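# Transfer 96-well plate from nest N1 to bench spot B1

## Task

Take the 96-well plate out of plate nest N1 and set it down on bench spot B1 so it lies lengthwise within the taped outline and stays there on its own, not held by the robot. Then open the gripper and move the arm away.

## Robot and tools

Robot: two xArm7 arms, left_arm and right_arm, each with a parallel two-finger gripper. The names are labels only and do not mean image sides. Root links in the scene frame: left_arm at (+0.002, +0.410, 0) m, right_arm at (+0.053, -0.369, 0) m. The scene frame has its origin on the table top between the arms, +z up, +x out over the table, and left_arm on the +y side. The arm you are not using may be parked out of the way.

Gripper frame: fingers point along its +z and close along its y. The reported end_effector_position sits between the pads when closed, about 2 cm behind the fingertips; closing pushes the tips about 10 mm further along +z. The hand opens to 84 mm. Grip a plate only across its width, on its body above the base flange. Never drive a pad down onto a flange, because it can jam there and opening may not release it.

execute_actions(actions, pictures): actions holds zero or one item. An empty list commands nothing and returns the state. An item with rows (1 to 15 rows) and optional steps (1 to 15, default 15; each step is 1/30 s) applies one row per step, reusing the last row if rows run out. An item with only steps (up to 300) is a wait counted from the previous result, so your reply time is included. pictures (boolean) turns camera images in the result on or off. A refused call sends nothing.

Row layout (also used by move's target): one flat list of 14 numbers, each in [-1, 1], covering both arms even if one stays still: left dx, dy, dz, rx, ry, rz, opening, then right dx, dy, dz, rx, ry, rz, opening. dx to rz are offsets, not poses, expressed in that gripper's own axes, measured from the gripper's pose in the latest result showing it (before any such result, and for second and later calls within one reply, from its pose when the action begins). Every row in a call is counted from that same reference, not added to the previous row. Scale: 1.0 equals 0.6 m of translation or 180 degrees; rx, ry, rz form one rotation vector. opening is absolute, not an offset: +1 fully open (0.084 m), -1 closed. All-zero offsets do not hold the arm still; they pull it back to the reference pose. To keep an arm in place, send the offset back to its desired pose in a reply's first call and zeros in later ones, and always send the opening it should keep.

Each step, the commanded pose is clipped to within 70 mm and 16 degrees of the measured pose; position wins over orientation when both cannot be met. After an action the arm continues only to its last clipped pose, so a distant target may need more actions; check the returned pose. The scene keeps running while you think.

move(target, speed): target is one 14-number row as above (offsets from the same reference). speed is the top path speed in m/s, 0.002 to 0.5, default 0.25; rotation is capped at twice that value in rad/s. Each gripper follows a straight line toward its goal, both arms finishing together, in 0.5 to 10 s; longer paths are cut off at 10 s. Rotation takes the shorter direction. Paths ignore obstacles and the other arm, and the hand can lag, wander, or overshoot speed, especially near full extension. Openings are sent at the start. The result adds a move: line giving the ending (done, off_target, moving, held, fault), the limits that acted (paced = pose clipped; held = some steps blocked, after which the arm may surge fast), and each gripper's remaining distance to its goal.

wait(seconds): 0 to 10 s of running with no new command.

zoom_image(camera, region): camera is cam_high, cam_low, cam_left_wrist or cam_right_wrist (all 672x504); region is [x0, y0, x1, y1] in pixels from the top-left, at most 504 by 504.

read_manual(section): returns only the URDF licence texts ("licences"); moves nothing.

finished_scene(scene): give the current scene's number; it ends the scene irreversibly and reports whether the goal is met.

Results: the state line (left_arm: … | right_arm: …) gives each gripper's position (m), quat_wxyz and linear/angular velocities in the scene frame; printed positions can be off, more so at long reach. grip_measured is the measured finger opening on the opening scale. A Hand target line shows where the controller is currently driving each gripper. "pose unreachable" means the clearance check altered or blocked that arm's command; HELD marks steps where your row was not fully sent. MOTOR HOT appears from 65 °C; at 80 °C an OVER-TEMPERATURE FAULT brakes that arm until it cools. Holding loads heats motors.

Gripping: to hold, command an opening well below grip_measured; the lower, the harder the squeeze (about 24 N per pad up to ~6 cm width). Fast closing can squeeze harder. Expect occasional brief tugs on a held part.

Cautions: pressing against a firm surface builds force while the hand is short of its target, and zeros won't stop it; command the hand away. Load limits (N m): waist 44.5, shoulder 44.5, upper arm roll 26.7, elbow 26.7, forearm roll 26.7, wrist pitch 17.8, wrist roll 17.8, including held weight. Hitting one triggers a torque fault: the arm backs off, halts 10 s and drops the rest of the call. Keep the arms from striking each other, approach surfaces slowly, avoid slamming or dropping the plate, and never knock anything off the table. Finish with the plate resting unsupported, fingers open, arm withdrawn.

Each tool is called after "Request:" by a JSON object that holds its "op" and its "data".

## Session

Request:
{"op": "execute_actions", "data": {"actions": []}}

Request:
{"op": "zoom_image", "data": {"camera": "cam_high", "region": [200, 180, 450, 320]}}

Scene clock: 0.00 s of 8400.00 s.
left_arm: end_effector_position=(+0.3986, +0.3737, +0.2481) grip_measured=+1.00 end_effector_quat_wxyz=(-0.000, +0.999, -0.046, -0.002) end_effector_velocity=(-0.000, +0.000, +0.000) end_effector_angular_velocity=(-0.001, -0.001, +0.001) | right_arm: end_effector_position=(+0.6016, -0.2905, +0.1495) grip_measured=+1.00 end_effector_quat_wxyz=(+0.033, -0.028, +0.999, -0.011) end_effector_velocity=(+0.000, -0.001, -0.000) end_effector_angular_velocity=(-0.002, +0.000, -0.001)
Joint positions: left_arm=[-0.001 -0.25  -0.     0.915  0.     1.17  -0.001  0.084] | right_arm=[-0.179  0.31   0.174  1.26  -0.107  0.895 -2.974  0.084]
Joint velocities: left_arm=[ 0.001 -0.001 -0.    -0.    -0.001 -0.    -0.001  0.   ] | right_arm=[-0.002  0.    -0.     0.    -0.002  0.001  0.     0.   ]
Hand target (left_arm): +0.399, +0.374, +0.248; -0.000, +0.999, -0.046, -0.002
Hand target (right_arm): +0.602, -0.291, +0.150; +0.033, -0.028, +0.999, -0.011
camera_calibration (this result's frames):
cam_right_wrist: T_world_to_cam=[[-0.0576964, 0.997476, -0.0413785, 0.368059], [0.994256, 0.0611539, 0.0878375, -0.531373], [0.0901463, -0.0360729, -0.995275, 0.217166], [0, 0, 0, 1]] pos_world=[0.529979, -0.326801, 0.278044]

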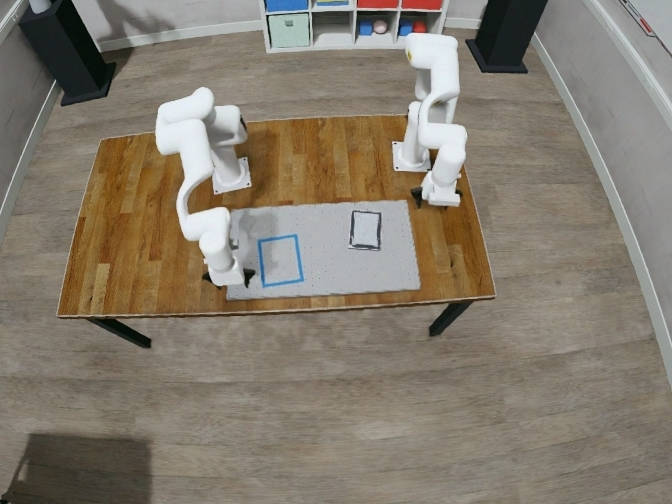

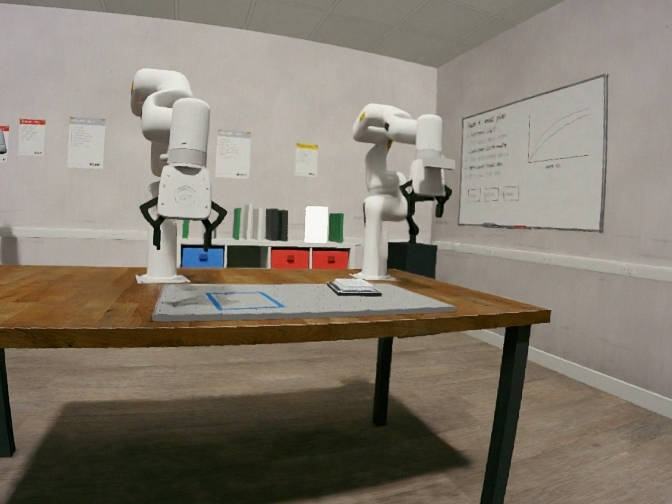

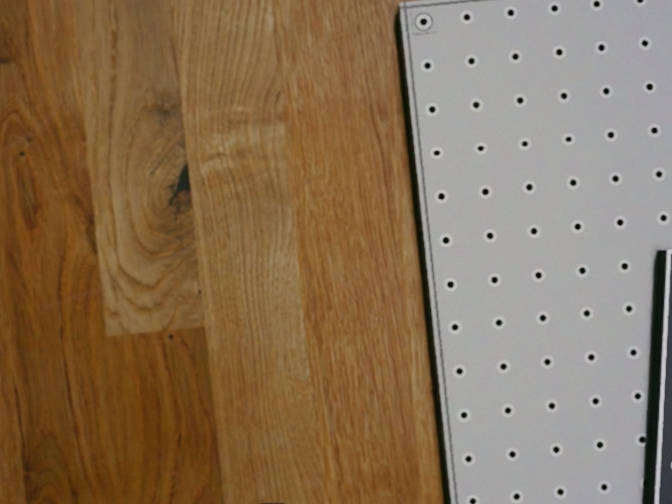

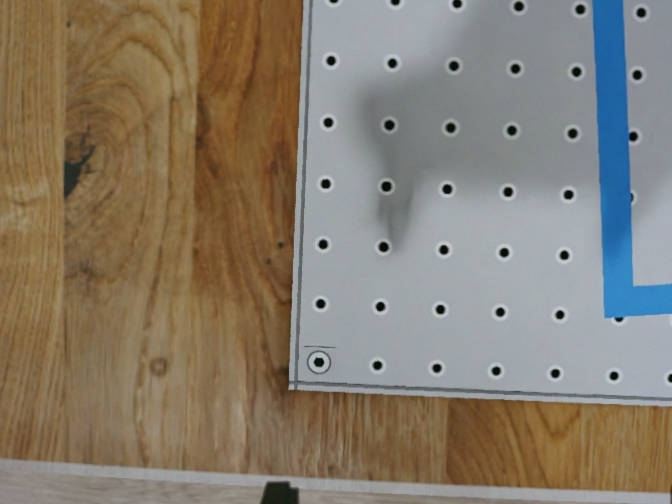

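Region (200, 180, 450, 320) of cam_high's 672x504 image, scaled by 2.016, with more detail than that image has; it fills the top 282 rows of this view, and the rest is white.

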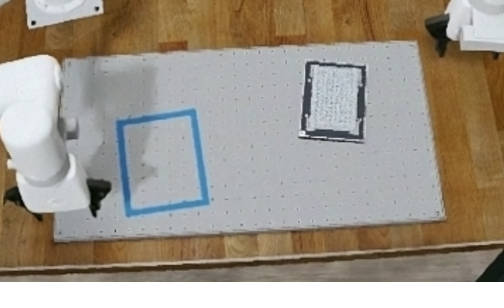

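Request:
{"op": "move", "data": {"target": [-0.023, -0.249, 0, 0, 0, 0, 1, 0.3526, 0.7881, -0.0428, -0.0054, 0.0215, 0.065, 1], "speed": 0.25}}

Scene clock: 36.03 s of 8400.00 s.
left_arm: end_effector_position=(+0.3986, +0.5234, +0.2482) grip_measured=+1.00 end_effector_quat_wxyz=(-0.000, +0.999, -0.046, -0.002) end_effector_velocity=(+0.000, +0.000, +0.001) end_effector_angular_velocity=(-0.001, -0.003, +0.001) | right_arm: end_effector_position=(+0.3645, +0.1691, +0.1502) grip_measured=+1.00 end_effector_quat_wxyz=(+0.002, +0.075, +0.997, -0.001) end_effector_velocity=(-0.001, +0.001, -0.001) end_effector_angular_velocity=(-0.005, +0.001, +0.001)
Joint positions: left_arm=[ 0.139 -0.207  0.212  0.962  0.049  1.169  0.328  0.084] | right_arm=[ 0.555  0.62   0.432  1.699 -0.276  1.138 -1.786  0.084]
Joint velocities: left_arm=[ 0.    -0.001  0.     0.001 -0.001 -0.     0.001 -0.   ] | right_arm=[ 0.005  0.006 -0.002  0.008 -0.002  0.007  0.001 -0.   ]
Hand target (left_arm): +0.399, +0.524, +0.248; -0.000, +0.999, -0.046, -0.002
Hand target (right_arm): +0.364, +0.169, +0.150; +0.002, +0.074, +0.997, -0.001
Off the commanded pose (left_arm): 0.000 m, 0 deg.
Off the commanded pose (right_arm): 0.002 m, 0 deg.
After step 90, 30.27 s passed at rest.
move: done
camera_calibration (this result's frames):
cam_left_wrist: T_world_to_cam=[[-0.109764, -0.993892, 0.0113884, 0.595545], [-0.993954, 0.109786, 0.0013581, 0.404959], [-0.00260009, -0.0111705, -0.999934, 0.385784], [0, 0, 0, 1]] pos_world=[0.468883, 0.551758, 0.378426]
cam_right_wrist: T_world_to_cam=[[0.14455, 0.98933, -0.0181814, -0.179854], [0.989218, -0.144048, 0.0264215, -0.278122], [0.0235206, -0.0218046, -0.999486, 0.278359], [0, 0, 0, 1]] pos_world=[0.294574, 0.143942, 0.282294]

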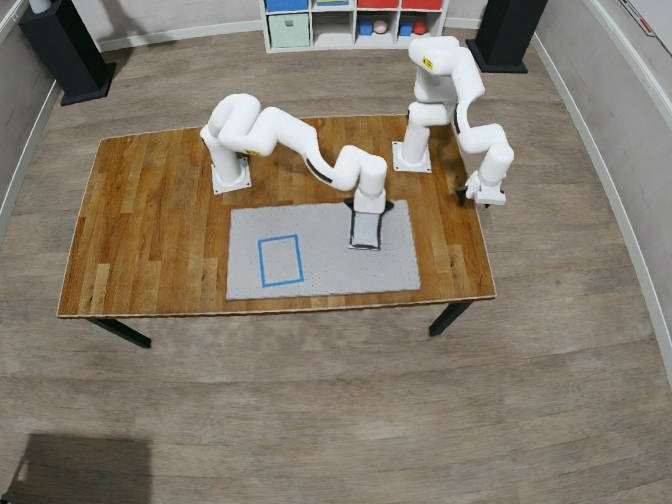

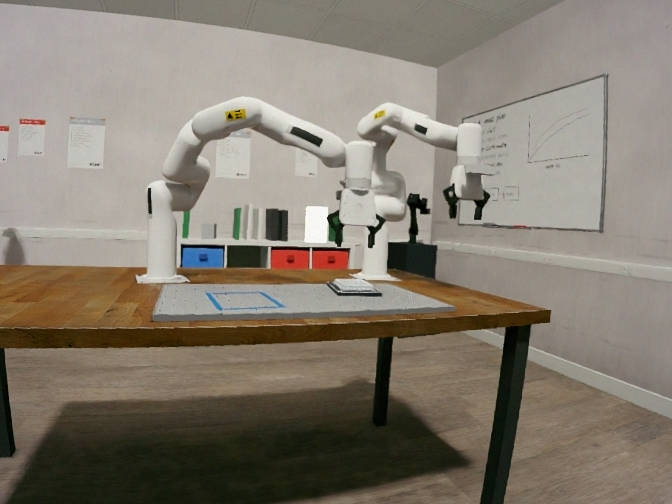

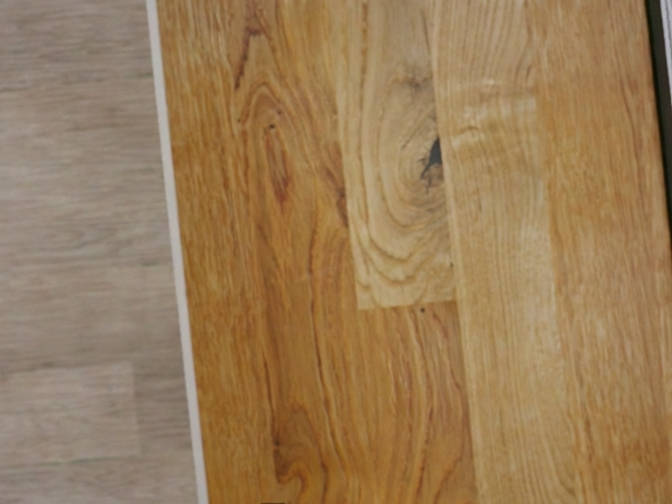

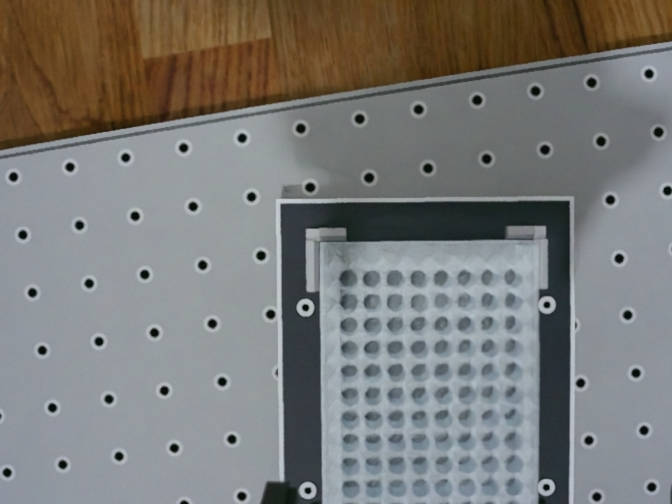

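Request:
{"op": "zoom_image", "data": {"camera": "cam_right_wrist", "region": [260, 190, 590, 504]}}

Region (260, 190, 590, 504) of cam_right_wrist's 672x504 image, scaled by 1.527, with more detail than that image has; it fills the top 480 rows of this view, and the rest is white.

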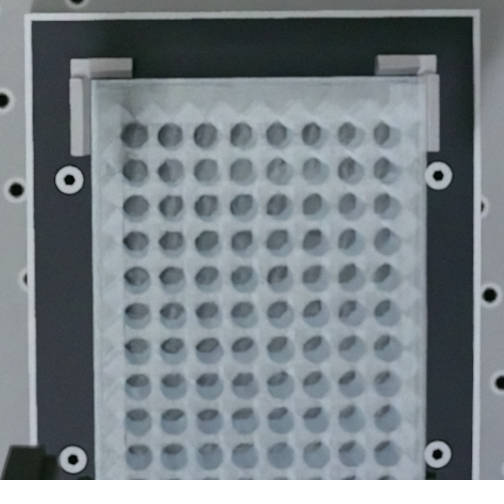

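Request:
{"op": "move", "data": {"target": [0, 0, 0, 0, 0, 0, 1, 0.0137, 0.0042, 0.142, 0, 0, -0.003, 1], "speed": 0.08}}

Request:
{"op": "zoom_image", "data": {"camera": "cam_right_wrist", "region": [250, 230, 672, 504]}}

Request:
{"op": "zoom_image", "data": {"camera": "cam_right_wrist", "region": [250, 400, 370, 504]}}

Request:
{"op": "zoom_image", "data": {"camera": "cam_low", "region": [305, 240, 405, 310]}}

Scene clock: 84.23 s of 8400.00 s.
left_arm: end_effector_position=(+0.3986, +0.5234, +0.2482) grip_measured=+1.00 end_effector_quat_wxyz=(-0.000, +0.999, -0.046, -0.002) end_effector_velocity=(-0.000, +0.001, -0.001) end_effector_angular_velocity=(+0.001, +0.002, +0.001) | right_arm: end_effector_position=(+0.3572, +0.1732, +0.0659) grip_measured=+1.00 end_effector_quat_wxyz=(+0.002, +0.070, +0.998, -0.000) end_effector_velocity=(-0.001, +0.001, -0.002) end_effector_angular_velocity=(+0.002, -0.001, +0.001)
Joint positions: left_arm=[ 0.139 -0.207  0.212  0.962  0.049  1.169  0.328  0.084] | right_arm=[ 0.577  0.725  0.403  1.616 -0.329  0.957 -1.749  0.084]
Joint velocities: left_arm=[ 0.001  0.001  0.001 -0.     0.001  0.     0.001 -0.   ] | right_arm=[ 0.003  0.004 -0.002 -0.    -0.002 -0.006  0.001  0.   ]
Hand target (left_arm): +0.399, +0.523, +0.248; -0.000, +0.999, -0.046, -0.002
Hand target (right_arm): +0.357, +0.173, +0.065; +0.002, +0.070, +0.998, -0.001
Off the commanded pose (left_arm): 0.000 m, 0 deg.
Off the commanded pose (right_arm): 0.001 m, 0 deg.
After step 90, 43.73 s passed at rest.
move: done
camera_calibration (this result's frames):
cam_left_wrist: T_world_to_cam=[[-0.109763, -0.993893, 0.0113884, 0.595545], [-0.993954, 0.109785, 0.00135778, 0.40496], [-0.00259977, -0.0111705, -0.999934, 0.385784], [0, 0, 0, 1]] pos_world=[0.468883, 0.551759, 0.378427]
cam_right_wrist: T_world_to_cam=[[0.135102, 0.990685, -0.0170794, -0.181324], [0.990543, -0.134626, 0.0264569, -0.27016], [0.0239111, -0.0204922, -0.999504, 0.193926], [0, 0, 0, 1]] pos_world=[0.287465, 0.147238, 0.197881]

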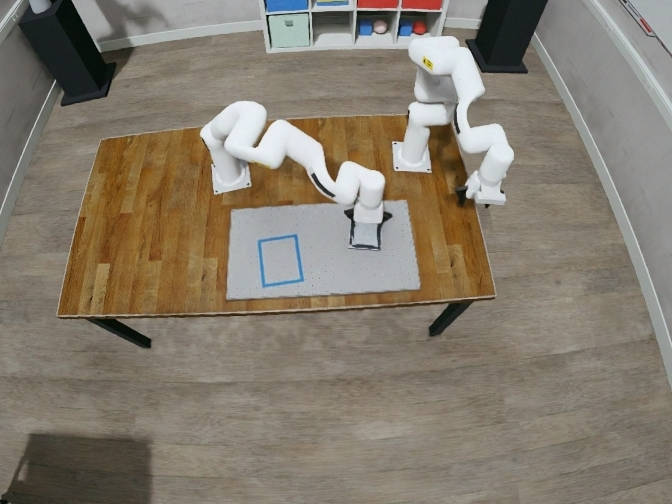

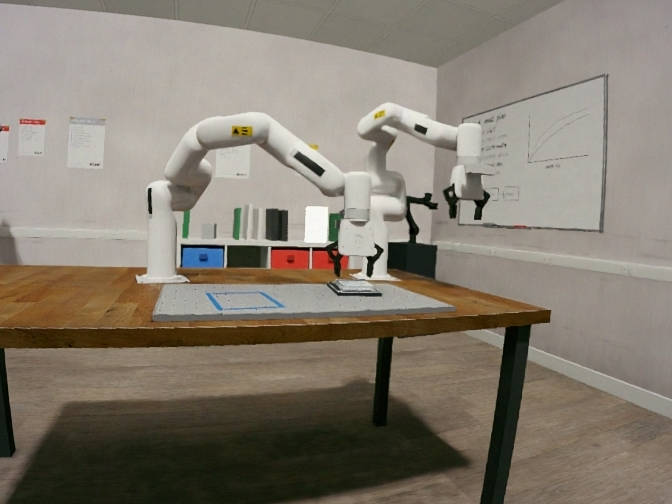

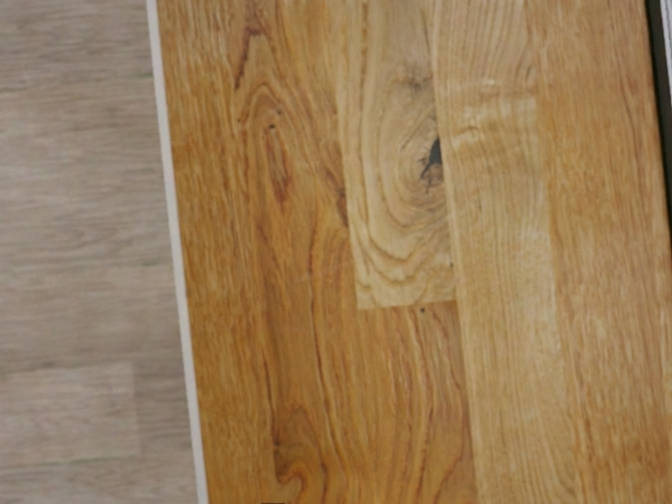

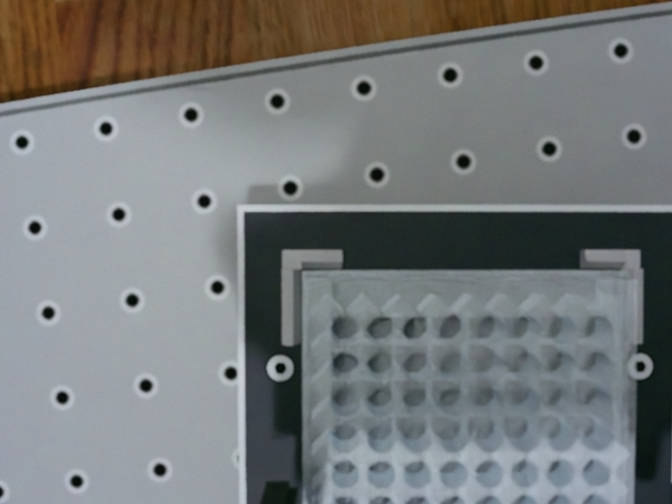

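Region (250, 230, 672, 504) of cam_right_wrist's 672x504 image, scaled by 1.194, with more detail than that image has; it fills the top 327 rows of this view, and the rest is white.

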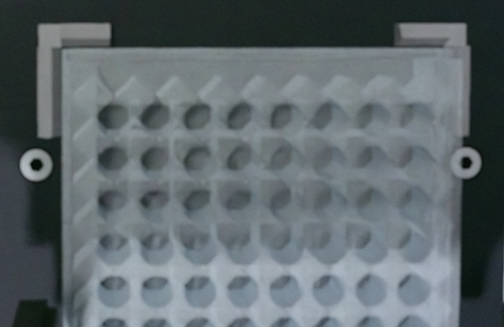

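Region (250, 400, 370, 504) of cam_right_wrist's 672x504 image, scaled by 4.200, with more detail than that image has; it fills the top 437 rows of this view, and the rest is white.

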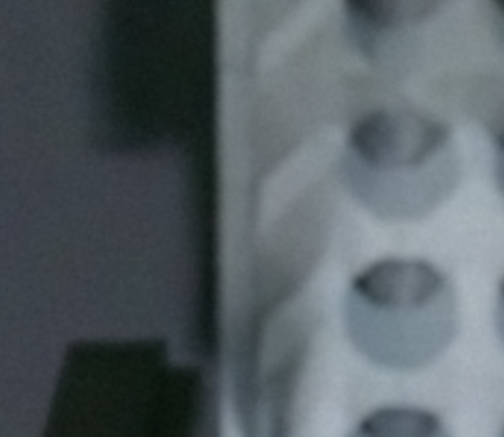

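Region (305, 240, 405, 310) of cam_low's 672x504 image, scaled by 5.040, with more detail than that image has; it fills the top 353 rows of this view, and the rest is white.

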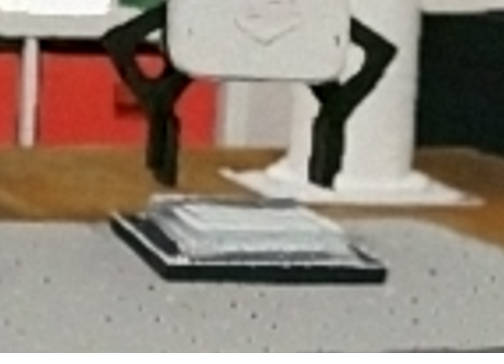

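Request:
{"op": "move", "data": {"target": [0, 0, 0, 0, 0, 0, 1, 0, -0.0004, 0.0385, 0, 0, 0, 1], "speed": 0.012}}

Request:
{"op": "zoom_image", "data": {"camera": "cam_right_wrist", "region": [250, 230, 672, 504]}}

Request:
{"op": "zoom_image", "data": {"camera": "cam_low", "region": [305, 240, 405, 310]}}

Scene clock: 106.03 s of 8400.00 s.
left_arm: end_effector_position=(+0.3986, +0.5234, +0.2482) grip_measured=+1.00 end_effector_quat_wxyz=(-0.000, +0.999, -0.046, -0.002) end_effector_velocity=(+0.000, +0.000, +0.001) end_effector_angular_velocity=(+0.001, -0.001, -0.002) | right_arm: end_effector_position=(+0.3572, +0.1730, +0.0429) grip_measured=+1.00 end_effector_quat_wxyz=(+0.002, +0.070, +0.998, -0.000) end_effector_velocity=(-0.001, +0.002, -0.000) end_effector_angular_velocity=(+0.004, -0.002, +0.004)
Joint positions: left_arm=[ 0.139 -0.207  0.212  0.962  0.049  1.169  0.328  0.084] | right_arm=[ 0.583  0.761  0.391  1.606 -0.343  0.913 -1.74   0.084]
Joint velocities: left_arm=[-0.001 -0.001  0.001  0.001  0.001  0.     0.002  0.   ] | right_arm=[ 0.003  0.002  0.001  0.001 -0.002 -0.005  0.    -0.   ]
Hand target (left_arm): +0.399, +0.523, +0.248; -0.000, +0.999, -0.046, -0.002
Hand target (right_arm): +0.357, +0.173, +0.043; +0.002, +0.070, +0.998, -0.000
Off the commanded pose (left_arm): 0.000 m, 0 deg.
Off the commanded pose (right_arm): 0.000 m, 0 deg.
After step 90, 16.70 s passed at rest.
move: done
camera_calibration (this result's frames):
cam_left_wrist: T_world_to_cam=[[-0.109763, -0.993893, 0.0113884, 0.595545], [-0.993954, 0.109785, 0.00135784, 0.404959], [-0.00259983, -0.0111705, -0.999934, 0.385784], [0, 0, 0, 1]] pos_world=[0.468883, 0.551759, 0.378427]
cam_right_wrist: T_world_to_cam=[[0.135073, 0.990687, -0.0171851, -0.181491], [0.990552, -0.134599, 0.0262535, -0.269598], [0.0236959, -0.0205688, -0.999508, 0.171062], [0, 0, 0, 1]] pos_world=[0.287512, 0.147032, 0.174937]

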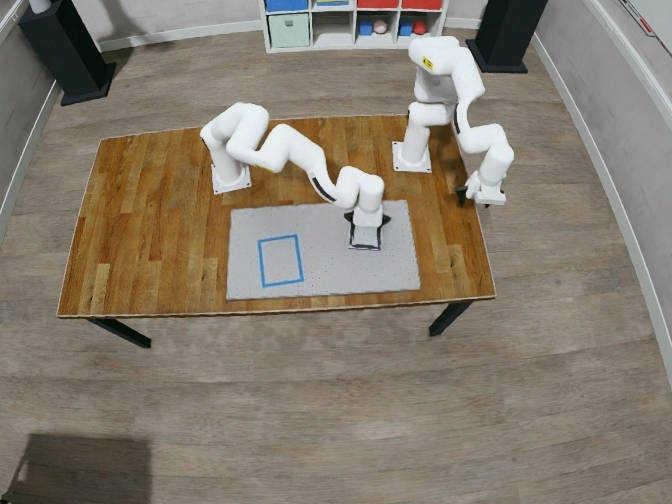

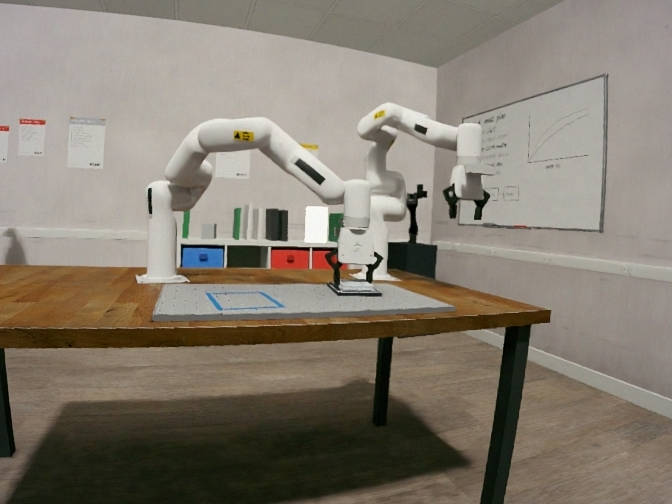

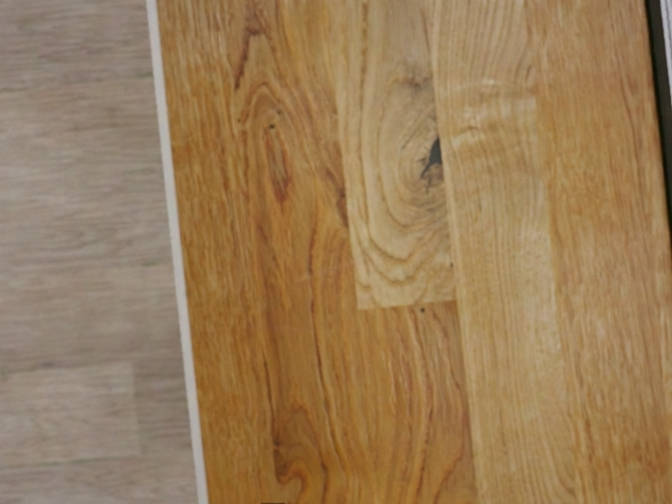

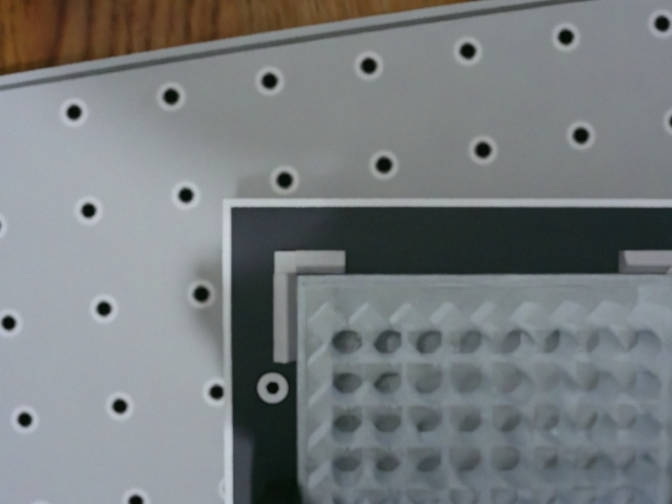

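Region (250, 230, 672, 504) of cam_right_wrist's 672x504 image, scaled by 1.194, with more detail than that image has; it fills the top 327 rows of this view, and the rest is white.

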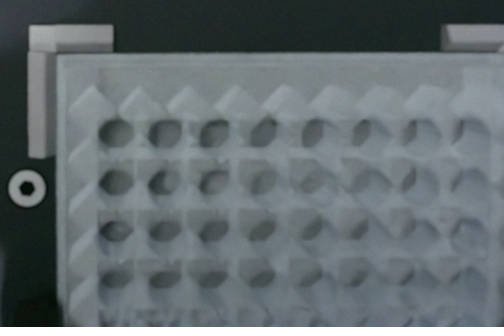

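Region (305, 240, 405, 310) of cam_low's 672x504 image, scaled by 5.040, with more detail than that image has; it fills the top 353 rows of this view, and the rest is white.

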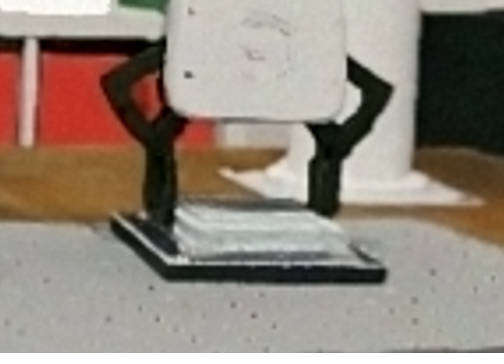

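Request:
{"op": "move", "data": {"target": [0, 0, 0, 0, 0, 0, 1, 0, 0, 0.0013, 0, 0, 0, 1], "speed": 0.004}}

Request:
{"op": "execute_actions", "data": {"actions": [{"rows": [[0,0,0,0,0,0,1,0,0,0,0,0,0,0.98],[0,0,0,0,0,0,1,0,0,0,0,0,0,0.96],[0,0,0,0,0,0,1,0,0,0,0,0,0,0.94],[0,0,0,0,0,0,1,0,0,0,0,0,0,0.92],[0,0,0,0,0,0,1,0,0,0,0,0,0,0.90],[0,0,0,0,0,0,1,0,0,0,0,0,0,0.88],[0,0,0,0,0,0,1,0,0,0,0,0,0,0.85],[0,0,0,0,0,0,1,0,0,0,0,0,0,0.82],[0,0,0,0,0,0,1,0,0,0,0,0,0,0.78],[0,0,0,0,0,0,1,0,0,0,0,0,0,0.74],[0,0,0,0,0,0,1,0,0,0,0,0,0,0.70],[0,0,0,0,0,0,1,0,0,0,0,0,0,0.65],[0,0,0,0,0,0,1,0,0,0,0,0,0,0.60],[0,0,0,0,0,0,1,0,0,0,0,0,0,0.55],[0,0,0,0,0,0,1,0,0,0,0,0,0,0.5]], "steps": 15}], "pictures": false}}

Request:
{"op": "execute_actions", "data": {"actions": [{"rows": [[0,0,0,0,0,0,1,0,0,0,0,0,0,0.45],[0,0,0,0,0,0,1,0,0,0,0,0,0,0.4],[0,0,0,0,0,0,1,0,0,0,0,0,0,0.35],[0,0,0,0,0,0,1,0,0,0,0,0,0,0.3],[0,0,0,0,0,0,1,0,0,0,0,0,0,0.25],[0,0,0,0,0,0,1,0,0,0,0,0,0,0.2],[0,0,0,0,0,0,1,0,0,0,0,0,0,0.1],[0,0,0,0,0,0,1,0,0,0,0,0,0,0.0],[0,0,0,0,0,0,1,0,0,0,0,0,0,-0.1],[0,0,0,0,0,0,1,0,0,0,0,0,0,-0.2]], "steps": 15}], "pictures": false}}

Request:
{"op": "move", "data": {"target": [0, 0, 0, 0, 0, 0, 1, 0, 0, -0.05, 0, 0, 0, -0.2], "speed": 0.03}}

Scene clock: 138.33 s of 8400.00 s.
left_arm: end_effector_position=(+0.3986, +0.5234, +0.2482) grip_measured=+1.00 end_effector_quat_wxyz=(-0.000, +0.999, -0.046, -0.002) end_effector_velocity=(-0.000, +0.000, -0.000) end_effector_angular_velocity=(-0.001, -0.000, +0.003) | right_arm: end_effector_position=(+0.3572, +0.1730, +0.0421) grip_measured=+1.00 end_effector_quat_wxyz=(+0.002, +0.070, +0.998, -0.000) end_effector_velocity=(+0.002, -0.001, -0.000) end_effector_angular_velocity=(-0.001, -0.001, -0.003)
Joint positions: left_arm=[ 0.139 -0.207  0.212  0.962  0.049  1.169  0.328  0.084] | right_arm=[ 0.583  0.762  0.391  1.606 -0.344  0.912 -1.74   0.084]
Joint velocities: left_arm=[ 0.001  0.     0.    -0.    -0.001  0.    -0.001 -0.   ] | right_arm=[-0.002  0.    -0.001  0.    -0.001  0.     0.     0.   ]
Hand target (left_arm): +0.399, +0.523, +0.248; -0.000, +0.999, -0.046, -0.002
Hand target (right_arm): +0.357, +0.173, +0.042; +0.002, +0.070, +0.998, -0.000
Off the commanded pose (left_arm): 0.000 m, 0 deg.
Off the commanded pose (right_arm): 0.000 m, 0 deg.
After step 90, 28.60 s passed at rest.
move: done
camera_calibration (this result's frames):
cam_left_wrist: T_world_to_cam=[[-0.109763, -0.993893, 0.0113885, 0.595545], [-0.993954, 0.109785, 0.00135783, 0.404959], [-0.00259982, -0.0111706, -0.999934, 0.385784], [0, 0, 0, 1]] pos_world=[0.468883, 0.551759, 0.378427]
cam_right_wrist: T_world_to_cam=[[0.135072, 0.990687, -0.017198, -0.181501], [0.990553, -0.134598, 0.0262424, -0.269579], [0.0236831, -0.0205802, -0.999508, 0.170301], [0, 0, 0, 1]] pos_world=[0.287514, 0.147031, 0.17417]

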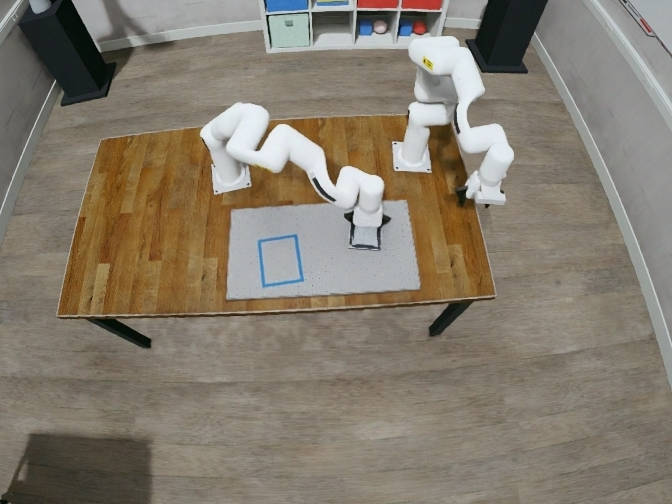

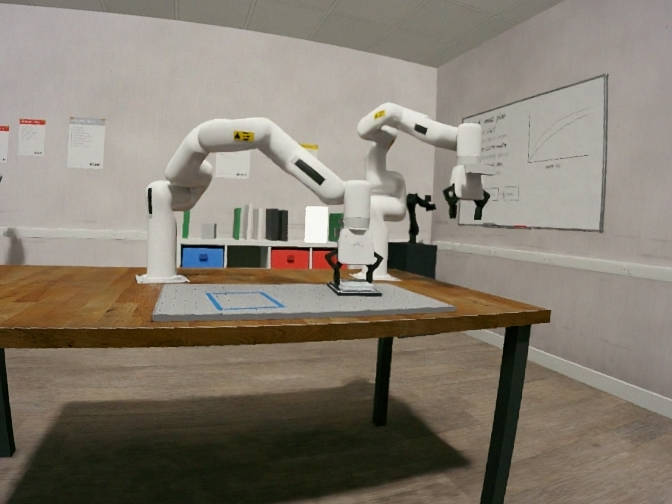

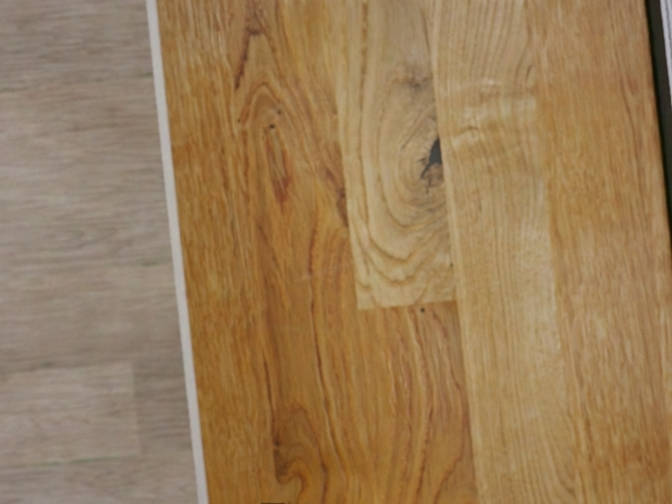

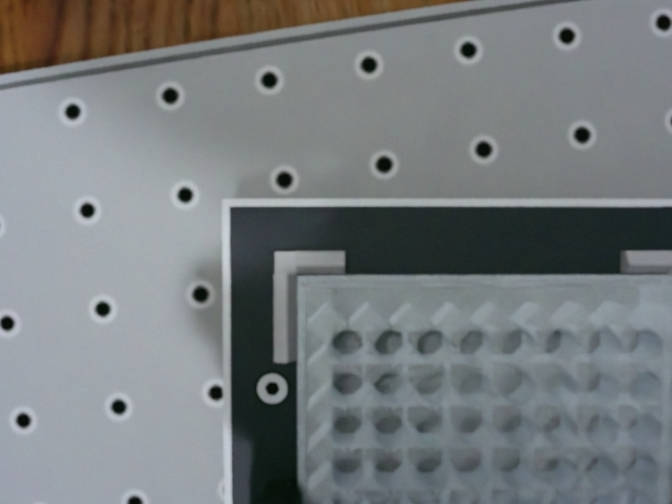

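Scene clock: 138.83 s of 8400.00 s.
left_arm: end_effector_position=(+0.3986, +0.5234, +0.2482) grip_measured=+1.00 end_effector_quat_wxyz=(-0.000, +0.999, -0.046, -0.002) end_effector_velocity=(-0.000, -0.000, -0.001) end_effector_angular_velocity=(+0.000, +0.002, -0.002) | right_arm: end_effector_position=(+0.3573, +0.1732, +0.0425) grip_measured=+0.93 end_effector_quat_wxyz=(+0.002, +0.070, +0.998, +0.000) end_effector_velocity=(+0.002, -0.001, -0.000) end_effector_angular_velocity=(-0.001, -0.002, -0.002)
Joint positions: left_arm=[ 0.139 -0.207  0.212  0.962  0.049  1.169  0.328  0.084] | right_arm=[ 0.583  0.761  0.391  1.606 -0.344  0.912 -1.74   0.082]
Joint velocities: left_arm=[-0.     0.001 -0.    -0.     0.001  0.     0.001  0.   ] | right_arm=[-0.    -0.    -0.003 -0.    -0.    -0.     0.     0.   ]
Hand target (left_arm): +0.399, +0.523, +0.248; -0.000, +0.999, -0.046, -0.002
Hand target (right_arm): +0.357, +0.173, +0.042; +0.002, +0.070, +0.998, -0.000
Off the commanded pose (left_arm): 0.000 m, 0 deg.
Off the commanded pose (right_arm): 0.000 m, 0 deg.
Steps of this call (steps 1 to 15: all 15 steps of this action). Readings (end_effector_position):
1: left_arm (+0.3986, +0.5234, +0.2482) | right_arm (+0.3572, +0.1730, +0.0421)
2: left_arm (+0.3986, +0.5234, +0.2482) | right_arm (+0.3572, +0.1730, +0.0422)
4: left_arm (+0.3986, +0.5234, +0.2482) | right_arm (+0.3573, +0.1733, +0.0425)
8: left_arm (+0.3986, +0.5234, +0.2482) | right_arm (+0.3573, +0.1733, +0.0426)
15: the state above

Scene clock: 139.33 s of 8400.00 s.
left_arm: end_effector_position=(+0.3986, +0.5234, +0.2482) grip_measured=+1.00 end_effector_quat_wxyz=(-0.000, +0.999, -0.046, -0.002) end_effector_velocity=(+0.000, -0.001, +0.000) end_effector_angular_velocity=(-0.000, -0.000, -0.000) | right_arm: end_effector_position=(+0.3573, +0.1732, +0.0425) grip_measured=+0.93 end_effector_quat_wxyz=(+0.002, +0.070, +0.998, +0.000) end_effector_velocity=(-0.003, +0.002, +0.000) end_effector_angular_velocity=(+0.001, +0.001, +0.004)
Joint positions: left_arm=[ 0.139 -0.207  0.212  0.962  0.049  1.169  0.328  0.084] | right_arm=[ 0.583  0.761  0.391  1.606 -0.344  0.912 -1.74   0.082]
Joint velocities: left_arm=[-0.    -0.    -0.003 -0.    -0.001  0.    -0.002 -0.   ] | right_arm=[ 0.002  0.     0.003  0.    -0.    -0.    -0.     0.   ]
Hand target (left_arm): +0.399, +0.523, +0.248; -0.000, +0.999, -0.046, -0.002
Hand target (right_arm): +0.357, +0.173, +0.043; +0.002, +0.070, +0.998, +0.000
Off the commanded pose (left_arm): 0.000 m, 0 deg.
Off the commanded pose (right_arm): 0.000 m, 0 deg.
Steps of this call (steps 1 to 15: all 15 steps of this action). Readings (end_effector_position):
1: left_arm (+0.3986, +0.5234, +0.2482) | right_arm (+0.3573, +0.1732, +0.0425)
2: left_arm (+0.3986, +0.5234, +0.2482) | right_arm (+0.3573, +0.1732, +0.0425)
4: left_arm (+0.3986, +0.5234, +0.2482) | right_arm (+0.3573, +0.1732, +0.0425)
8: left_arm (+0.3986, +0.5234, +0.2482) | right_arm (+0.3573, +0.1732, +0.0425)
15: the state above

Scene clock: 140.90 s of 8400.00 s.
left_arm: end_effector_position=(+0.3986, +0.5234, +0.2482) grip_measured=+1.00 end_effector_quat_wxyz=(-0.000, +0.999, -0.046, -0.002) end_effector_velocity=(+0.000, -0.001, +0.000) end_effector_angular_velocity=(-0.001, -0.000, +0.000) | right_arm: end_effector_position=(+0.3572, +0.1731, +0.0722) grip_measured=+0.93 end_effector_quat_wxyz=(+0.002, +0.070, +0.998, -0.000) end_effector_velocity=(-0.001, -0.001, -0.000) end_effector_angular_velocity=(-0.003, +0.002, +0.001)
Joint positions: left_arm=[ 0.139 -0.207  0.212  0.962  0.049  1.169  0.328  0.084] | right_arm=[ 0.575  0.714  0.406  1.617 -0.324  0.968 -1.751  0.082]
Joint velocities: left_arm=[-0.    -0.    -0.001  0.    -0.001  0.    -0.001 -0.   ] | right_arm=[-0.    -0.001  0.    -0.001  0.001  0.004 -0.001 -0.   ]
Hand target (left_arm): +0.399, +0.523, +0.248; -0.000, +0.999, -0.046, -0.002
Hand target (right_arm): +0.357, +0.173, +0.073; +0.002, +0.070, +0.998, +0.000
Off the commanded pose (left_arm): 0.000 m, 0 deg.
Off the commanded pose (right_arm): 0.000 m, 0 deg.
move: done
camera_calibration (this result's frames):
cam_left_wrist: T_world_to_cam=[[-0.109763, -0.993893, 0.0113883, 0.595545], [-0.993954, 0.109786, 0.00135812, 0.404959], [-0.0026001, -0.0111704, -0.999934, 0.385784], [0, 0, 0, 1]] pos_world=[0.468883, 0.551759, 0.378426]
cam_right_wrist: T_world_to_cam=[[0.135051, 0.990697, -0.0167575, -0.181066], [0.990546, -0.13458, 0.0265778, -0.270304], [0.0240753, -0.0201884, -0.999506, 0.200133], [0, 0, 0, 1]] pos_world=[0.287383, 0.147044, 0.204184]

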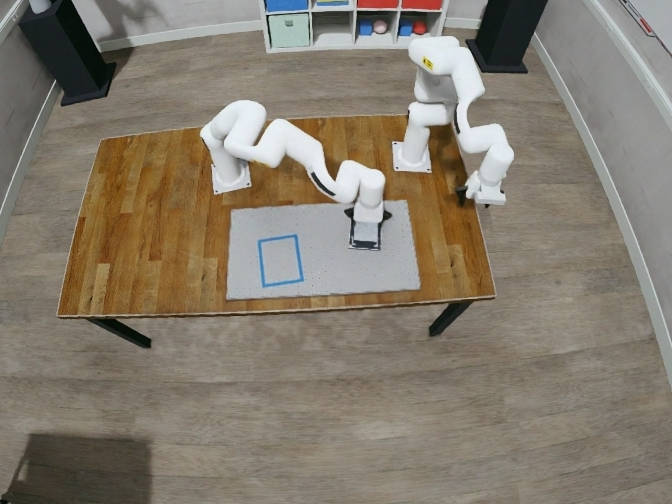

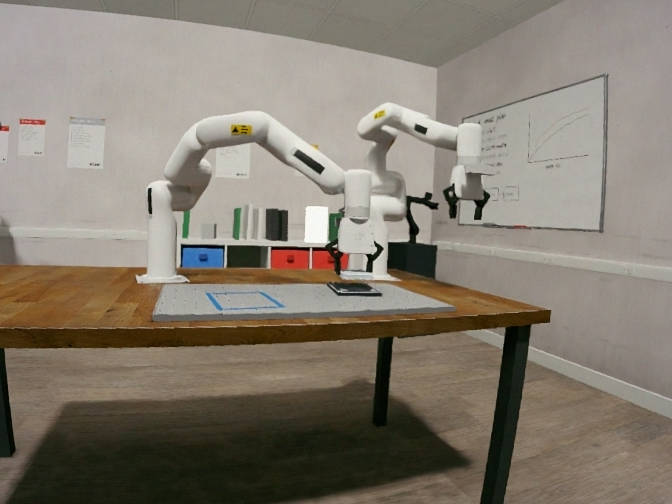

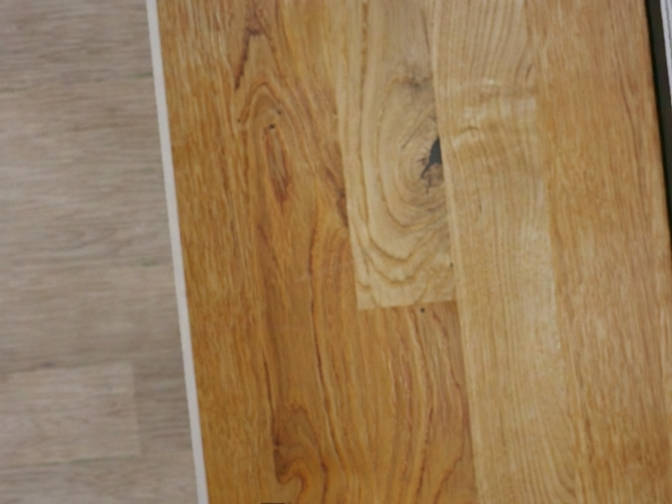

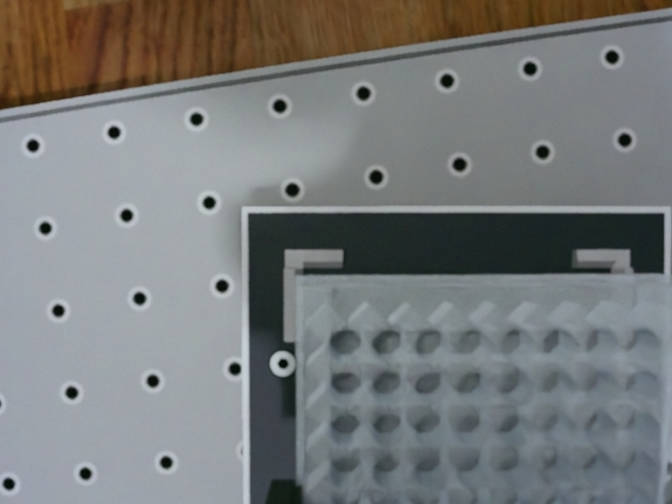

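Request:
{"op": "move", "data": {"target": [0, 0, 0, 0, 0, 0, 1, -0.2487, -0.5121, -0.0457, 0, 0, -0.081, -0.2], "speed": 0.15}}

Scene clock: 166.27 s of 8400.00 s.
left_arm: end_effector_position=(+0.3986, +0.5234, +0.2482) grip_measured=+1.00 end_effector_quat_wxyz=(-0.000, +0.999, -0.046, -0.002) end_effector_velocity=(-0.000, +0.000, -0.000) end_effector_angular_velocity=(-0.000, +0.000, +0.001) | right_arm: end_effector_position=(+0.4607, -0.1511, +0.0987) grip_measured=+0.93 end_effector_quat_wxyz=(+0.001, -0.058, +0.998, -0.000) end_effector_velocity=(+0.002, -0.005, +0.000) end_effector_angular_velocity=(+0.002, +0.000, -0.001)
Joint positions: left_arm=[ 0.139 -0.207  0.212  0.962  0.049  1.169  0.328  0.084] | right_arm=[-0.036  0.162  0.358  0.9   -0.086  0.748 -2.703  0.082]
Joint velocities: left_arm=[-0.     0.     0.001 -0.     0.    -0.     0.    -0.   ] | right_arm=[-0.007 -0.002 -0.004 -0.002  0.004 -0.001 -0.013 -0.   ]
Hand target (left_arm): +0.399, +0.523, +0.248; -0.000, +0.999, -0.046, -0.002
Hand target (right_arm): +0.461, -0.152, +0.099; +0.001, -0.058, +0.998, -0.000
Off the commanded pose (left_arm): 0.000 m, 0 deg.
Off the commanded pose (right_arm): 0.002 m, 0 deg.
After step 90, 19.60 s passed at rest.
move: done
camera_calibration (this result's frames):
cam_left_wrist: T_world_to_cam=[[-0.109763, -0.993893, 0.0113884, 0.595545], [-0.993954, 0.109785, 0.00135806, 0.404959], [-0.00260005, -0.0111705, -0.999934, 0.385784], [0, 0, 0, 1]] pos_world=[0.468883, 0.551759, 0.378426]
cam_right_wrist: T_world_to_cam=[[-0.11974, 0.992644, -0.0178979, 0.244337], [0.992457, 0.120156, 0.0243308, -0.379394], [0.0263023, -0.0148495, -0.999544, 0.217386], [0, 0, 0, 1]] pos_world=[0.400071, -0.193725, 0.230891]

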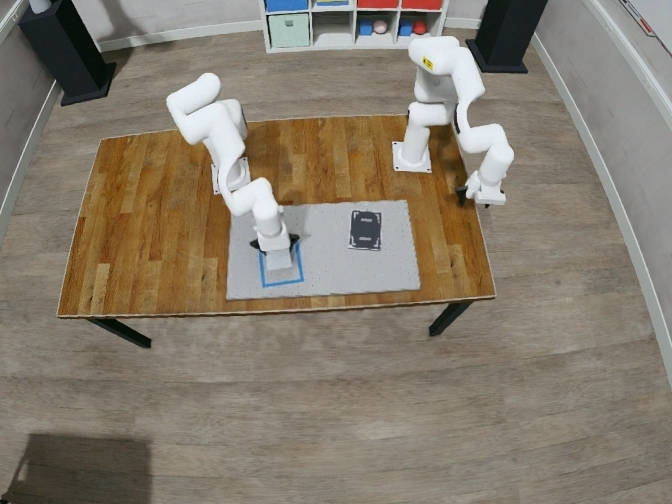

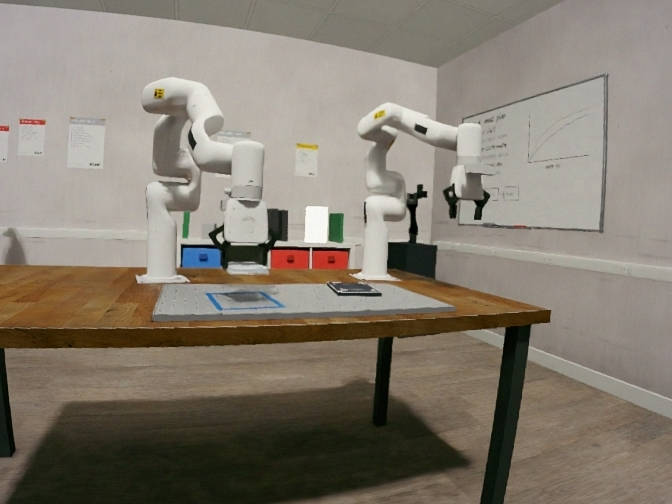

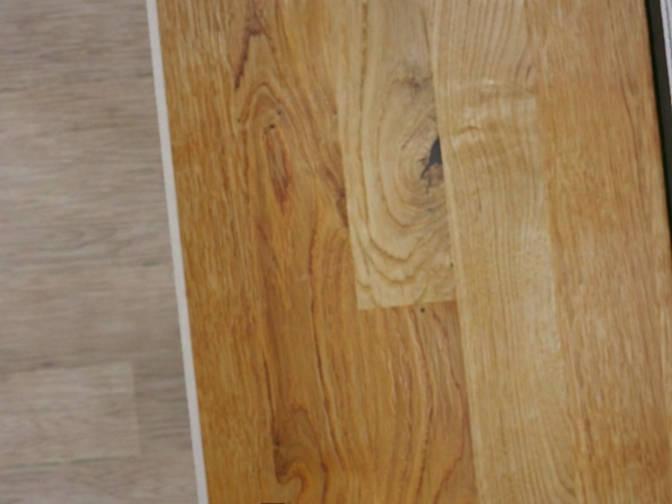

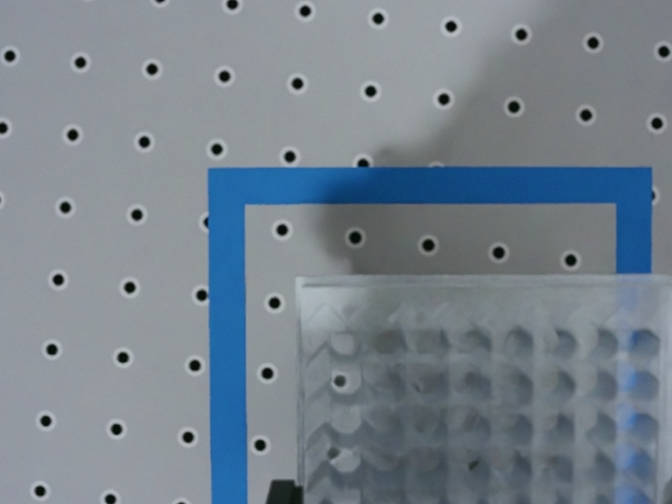

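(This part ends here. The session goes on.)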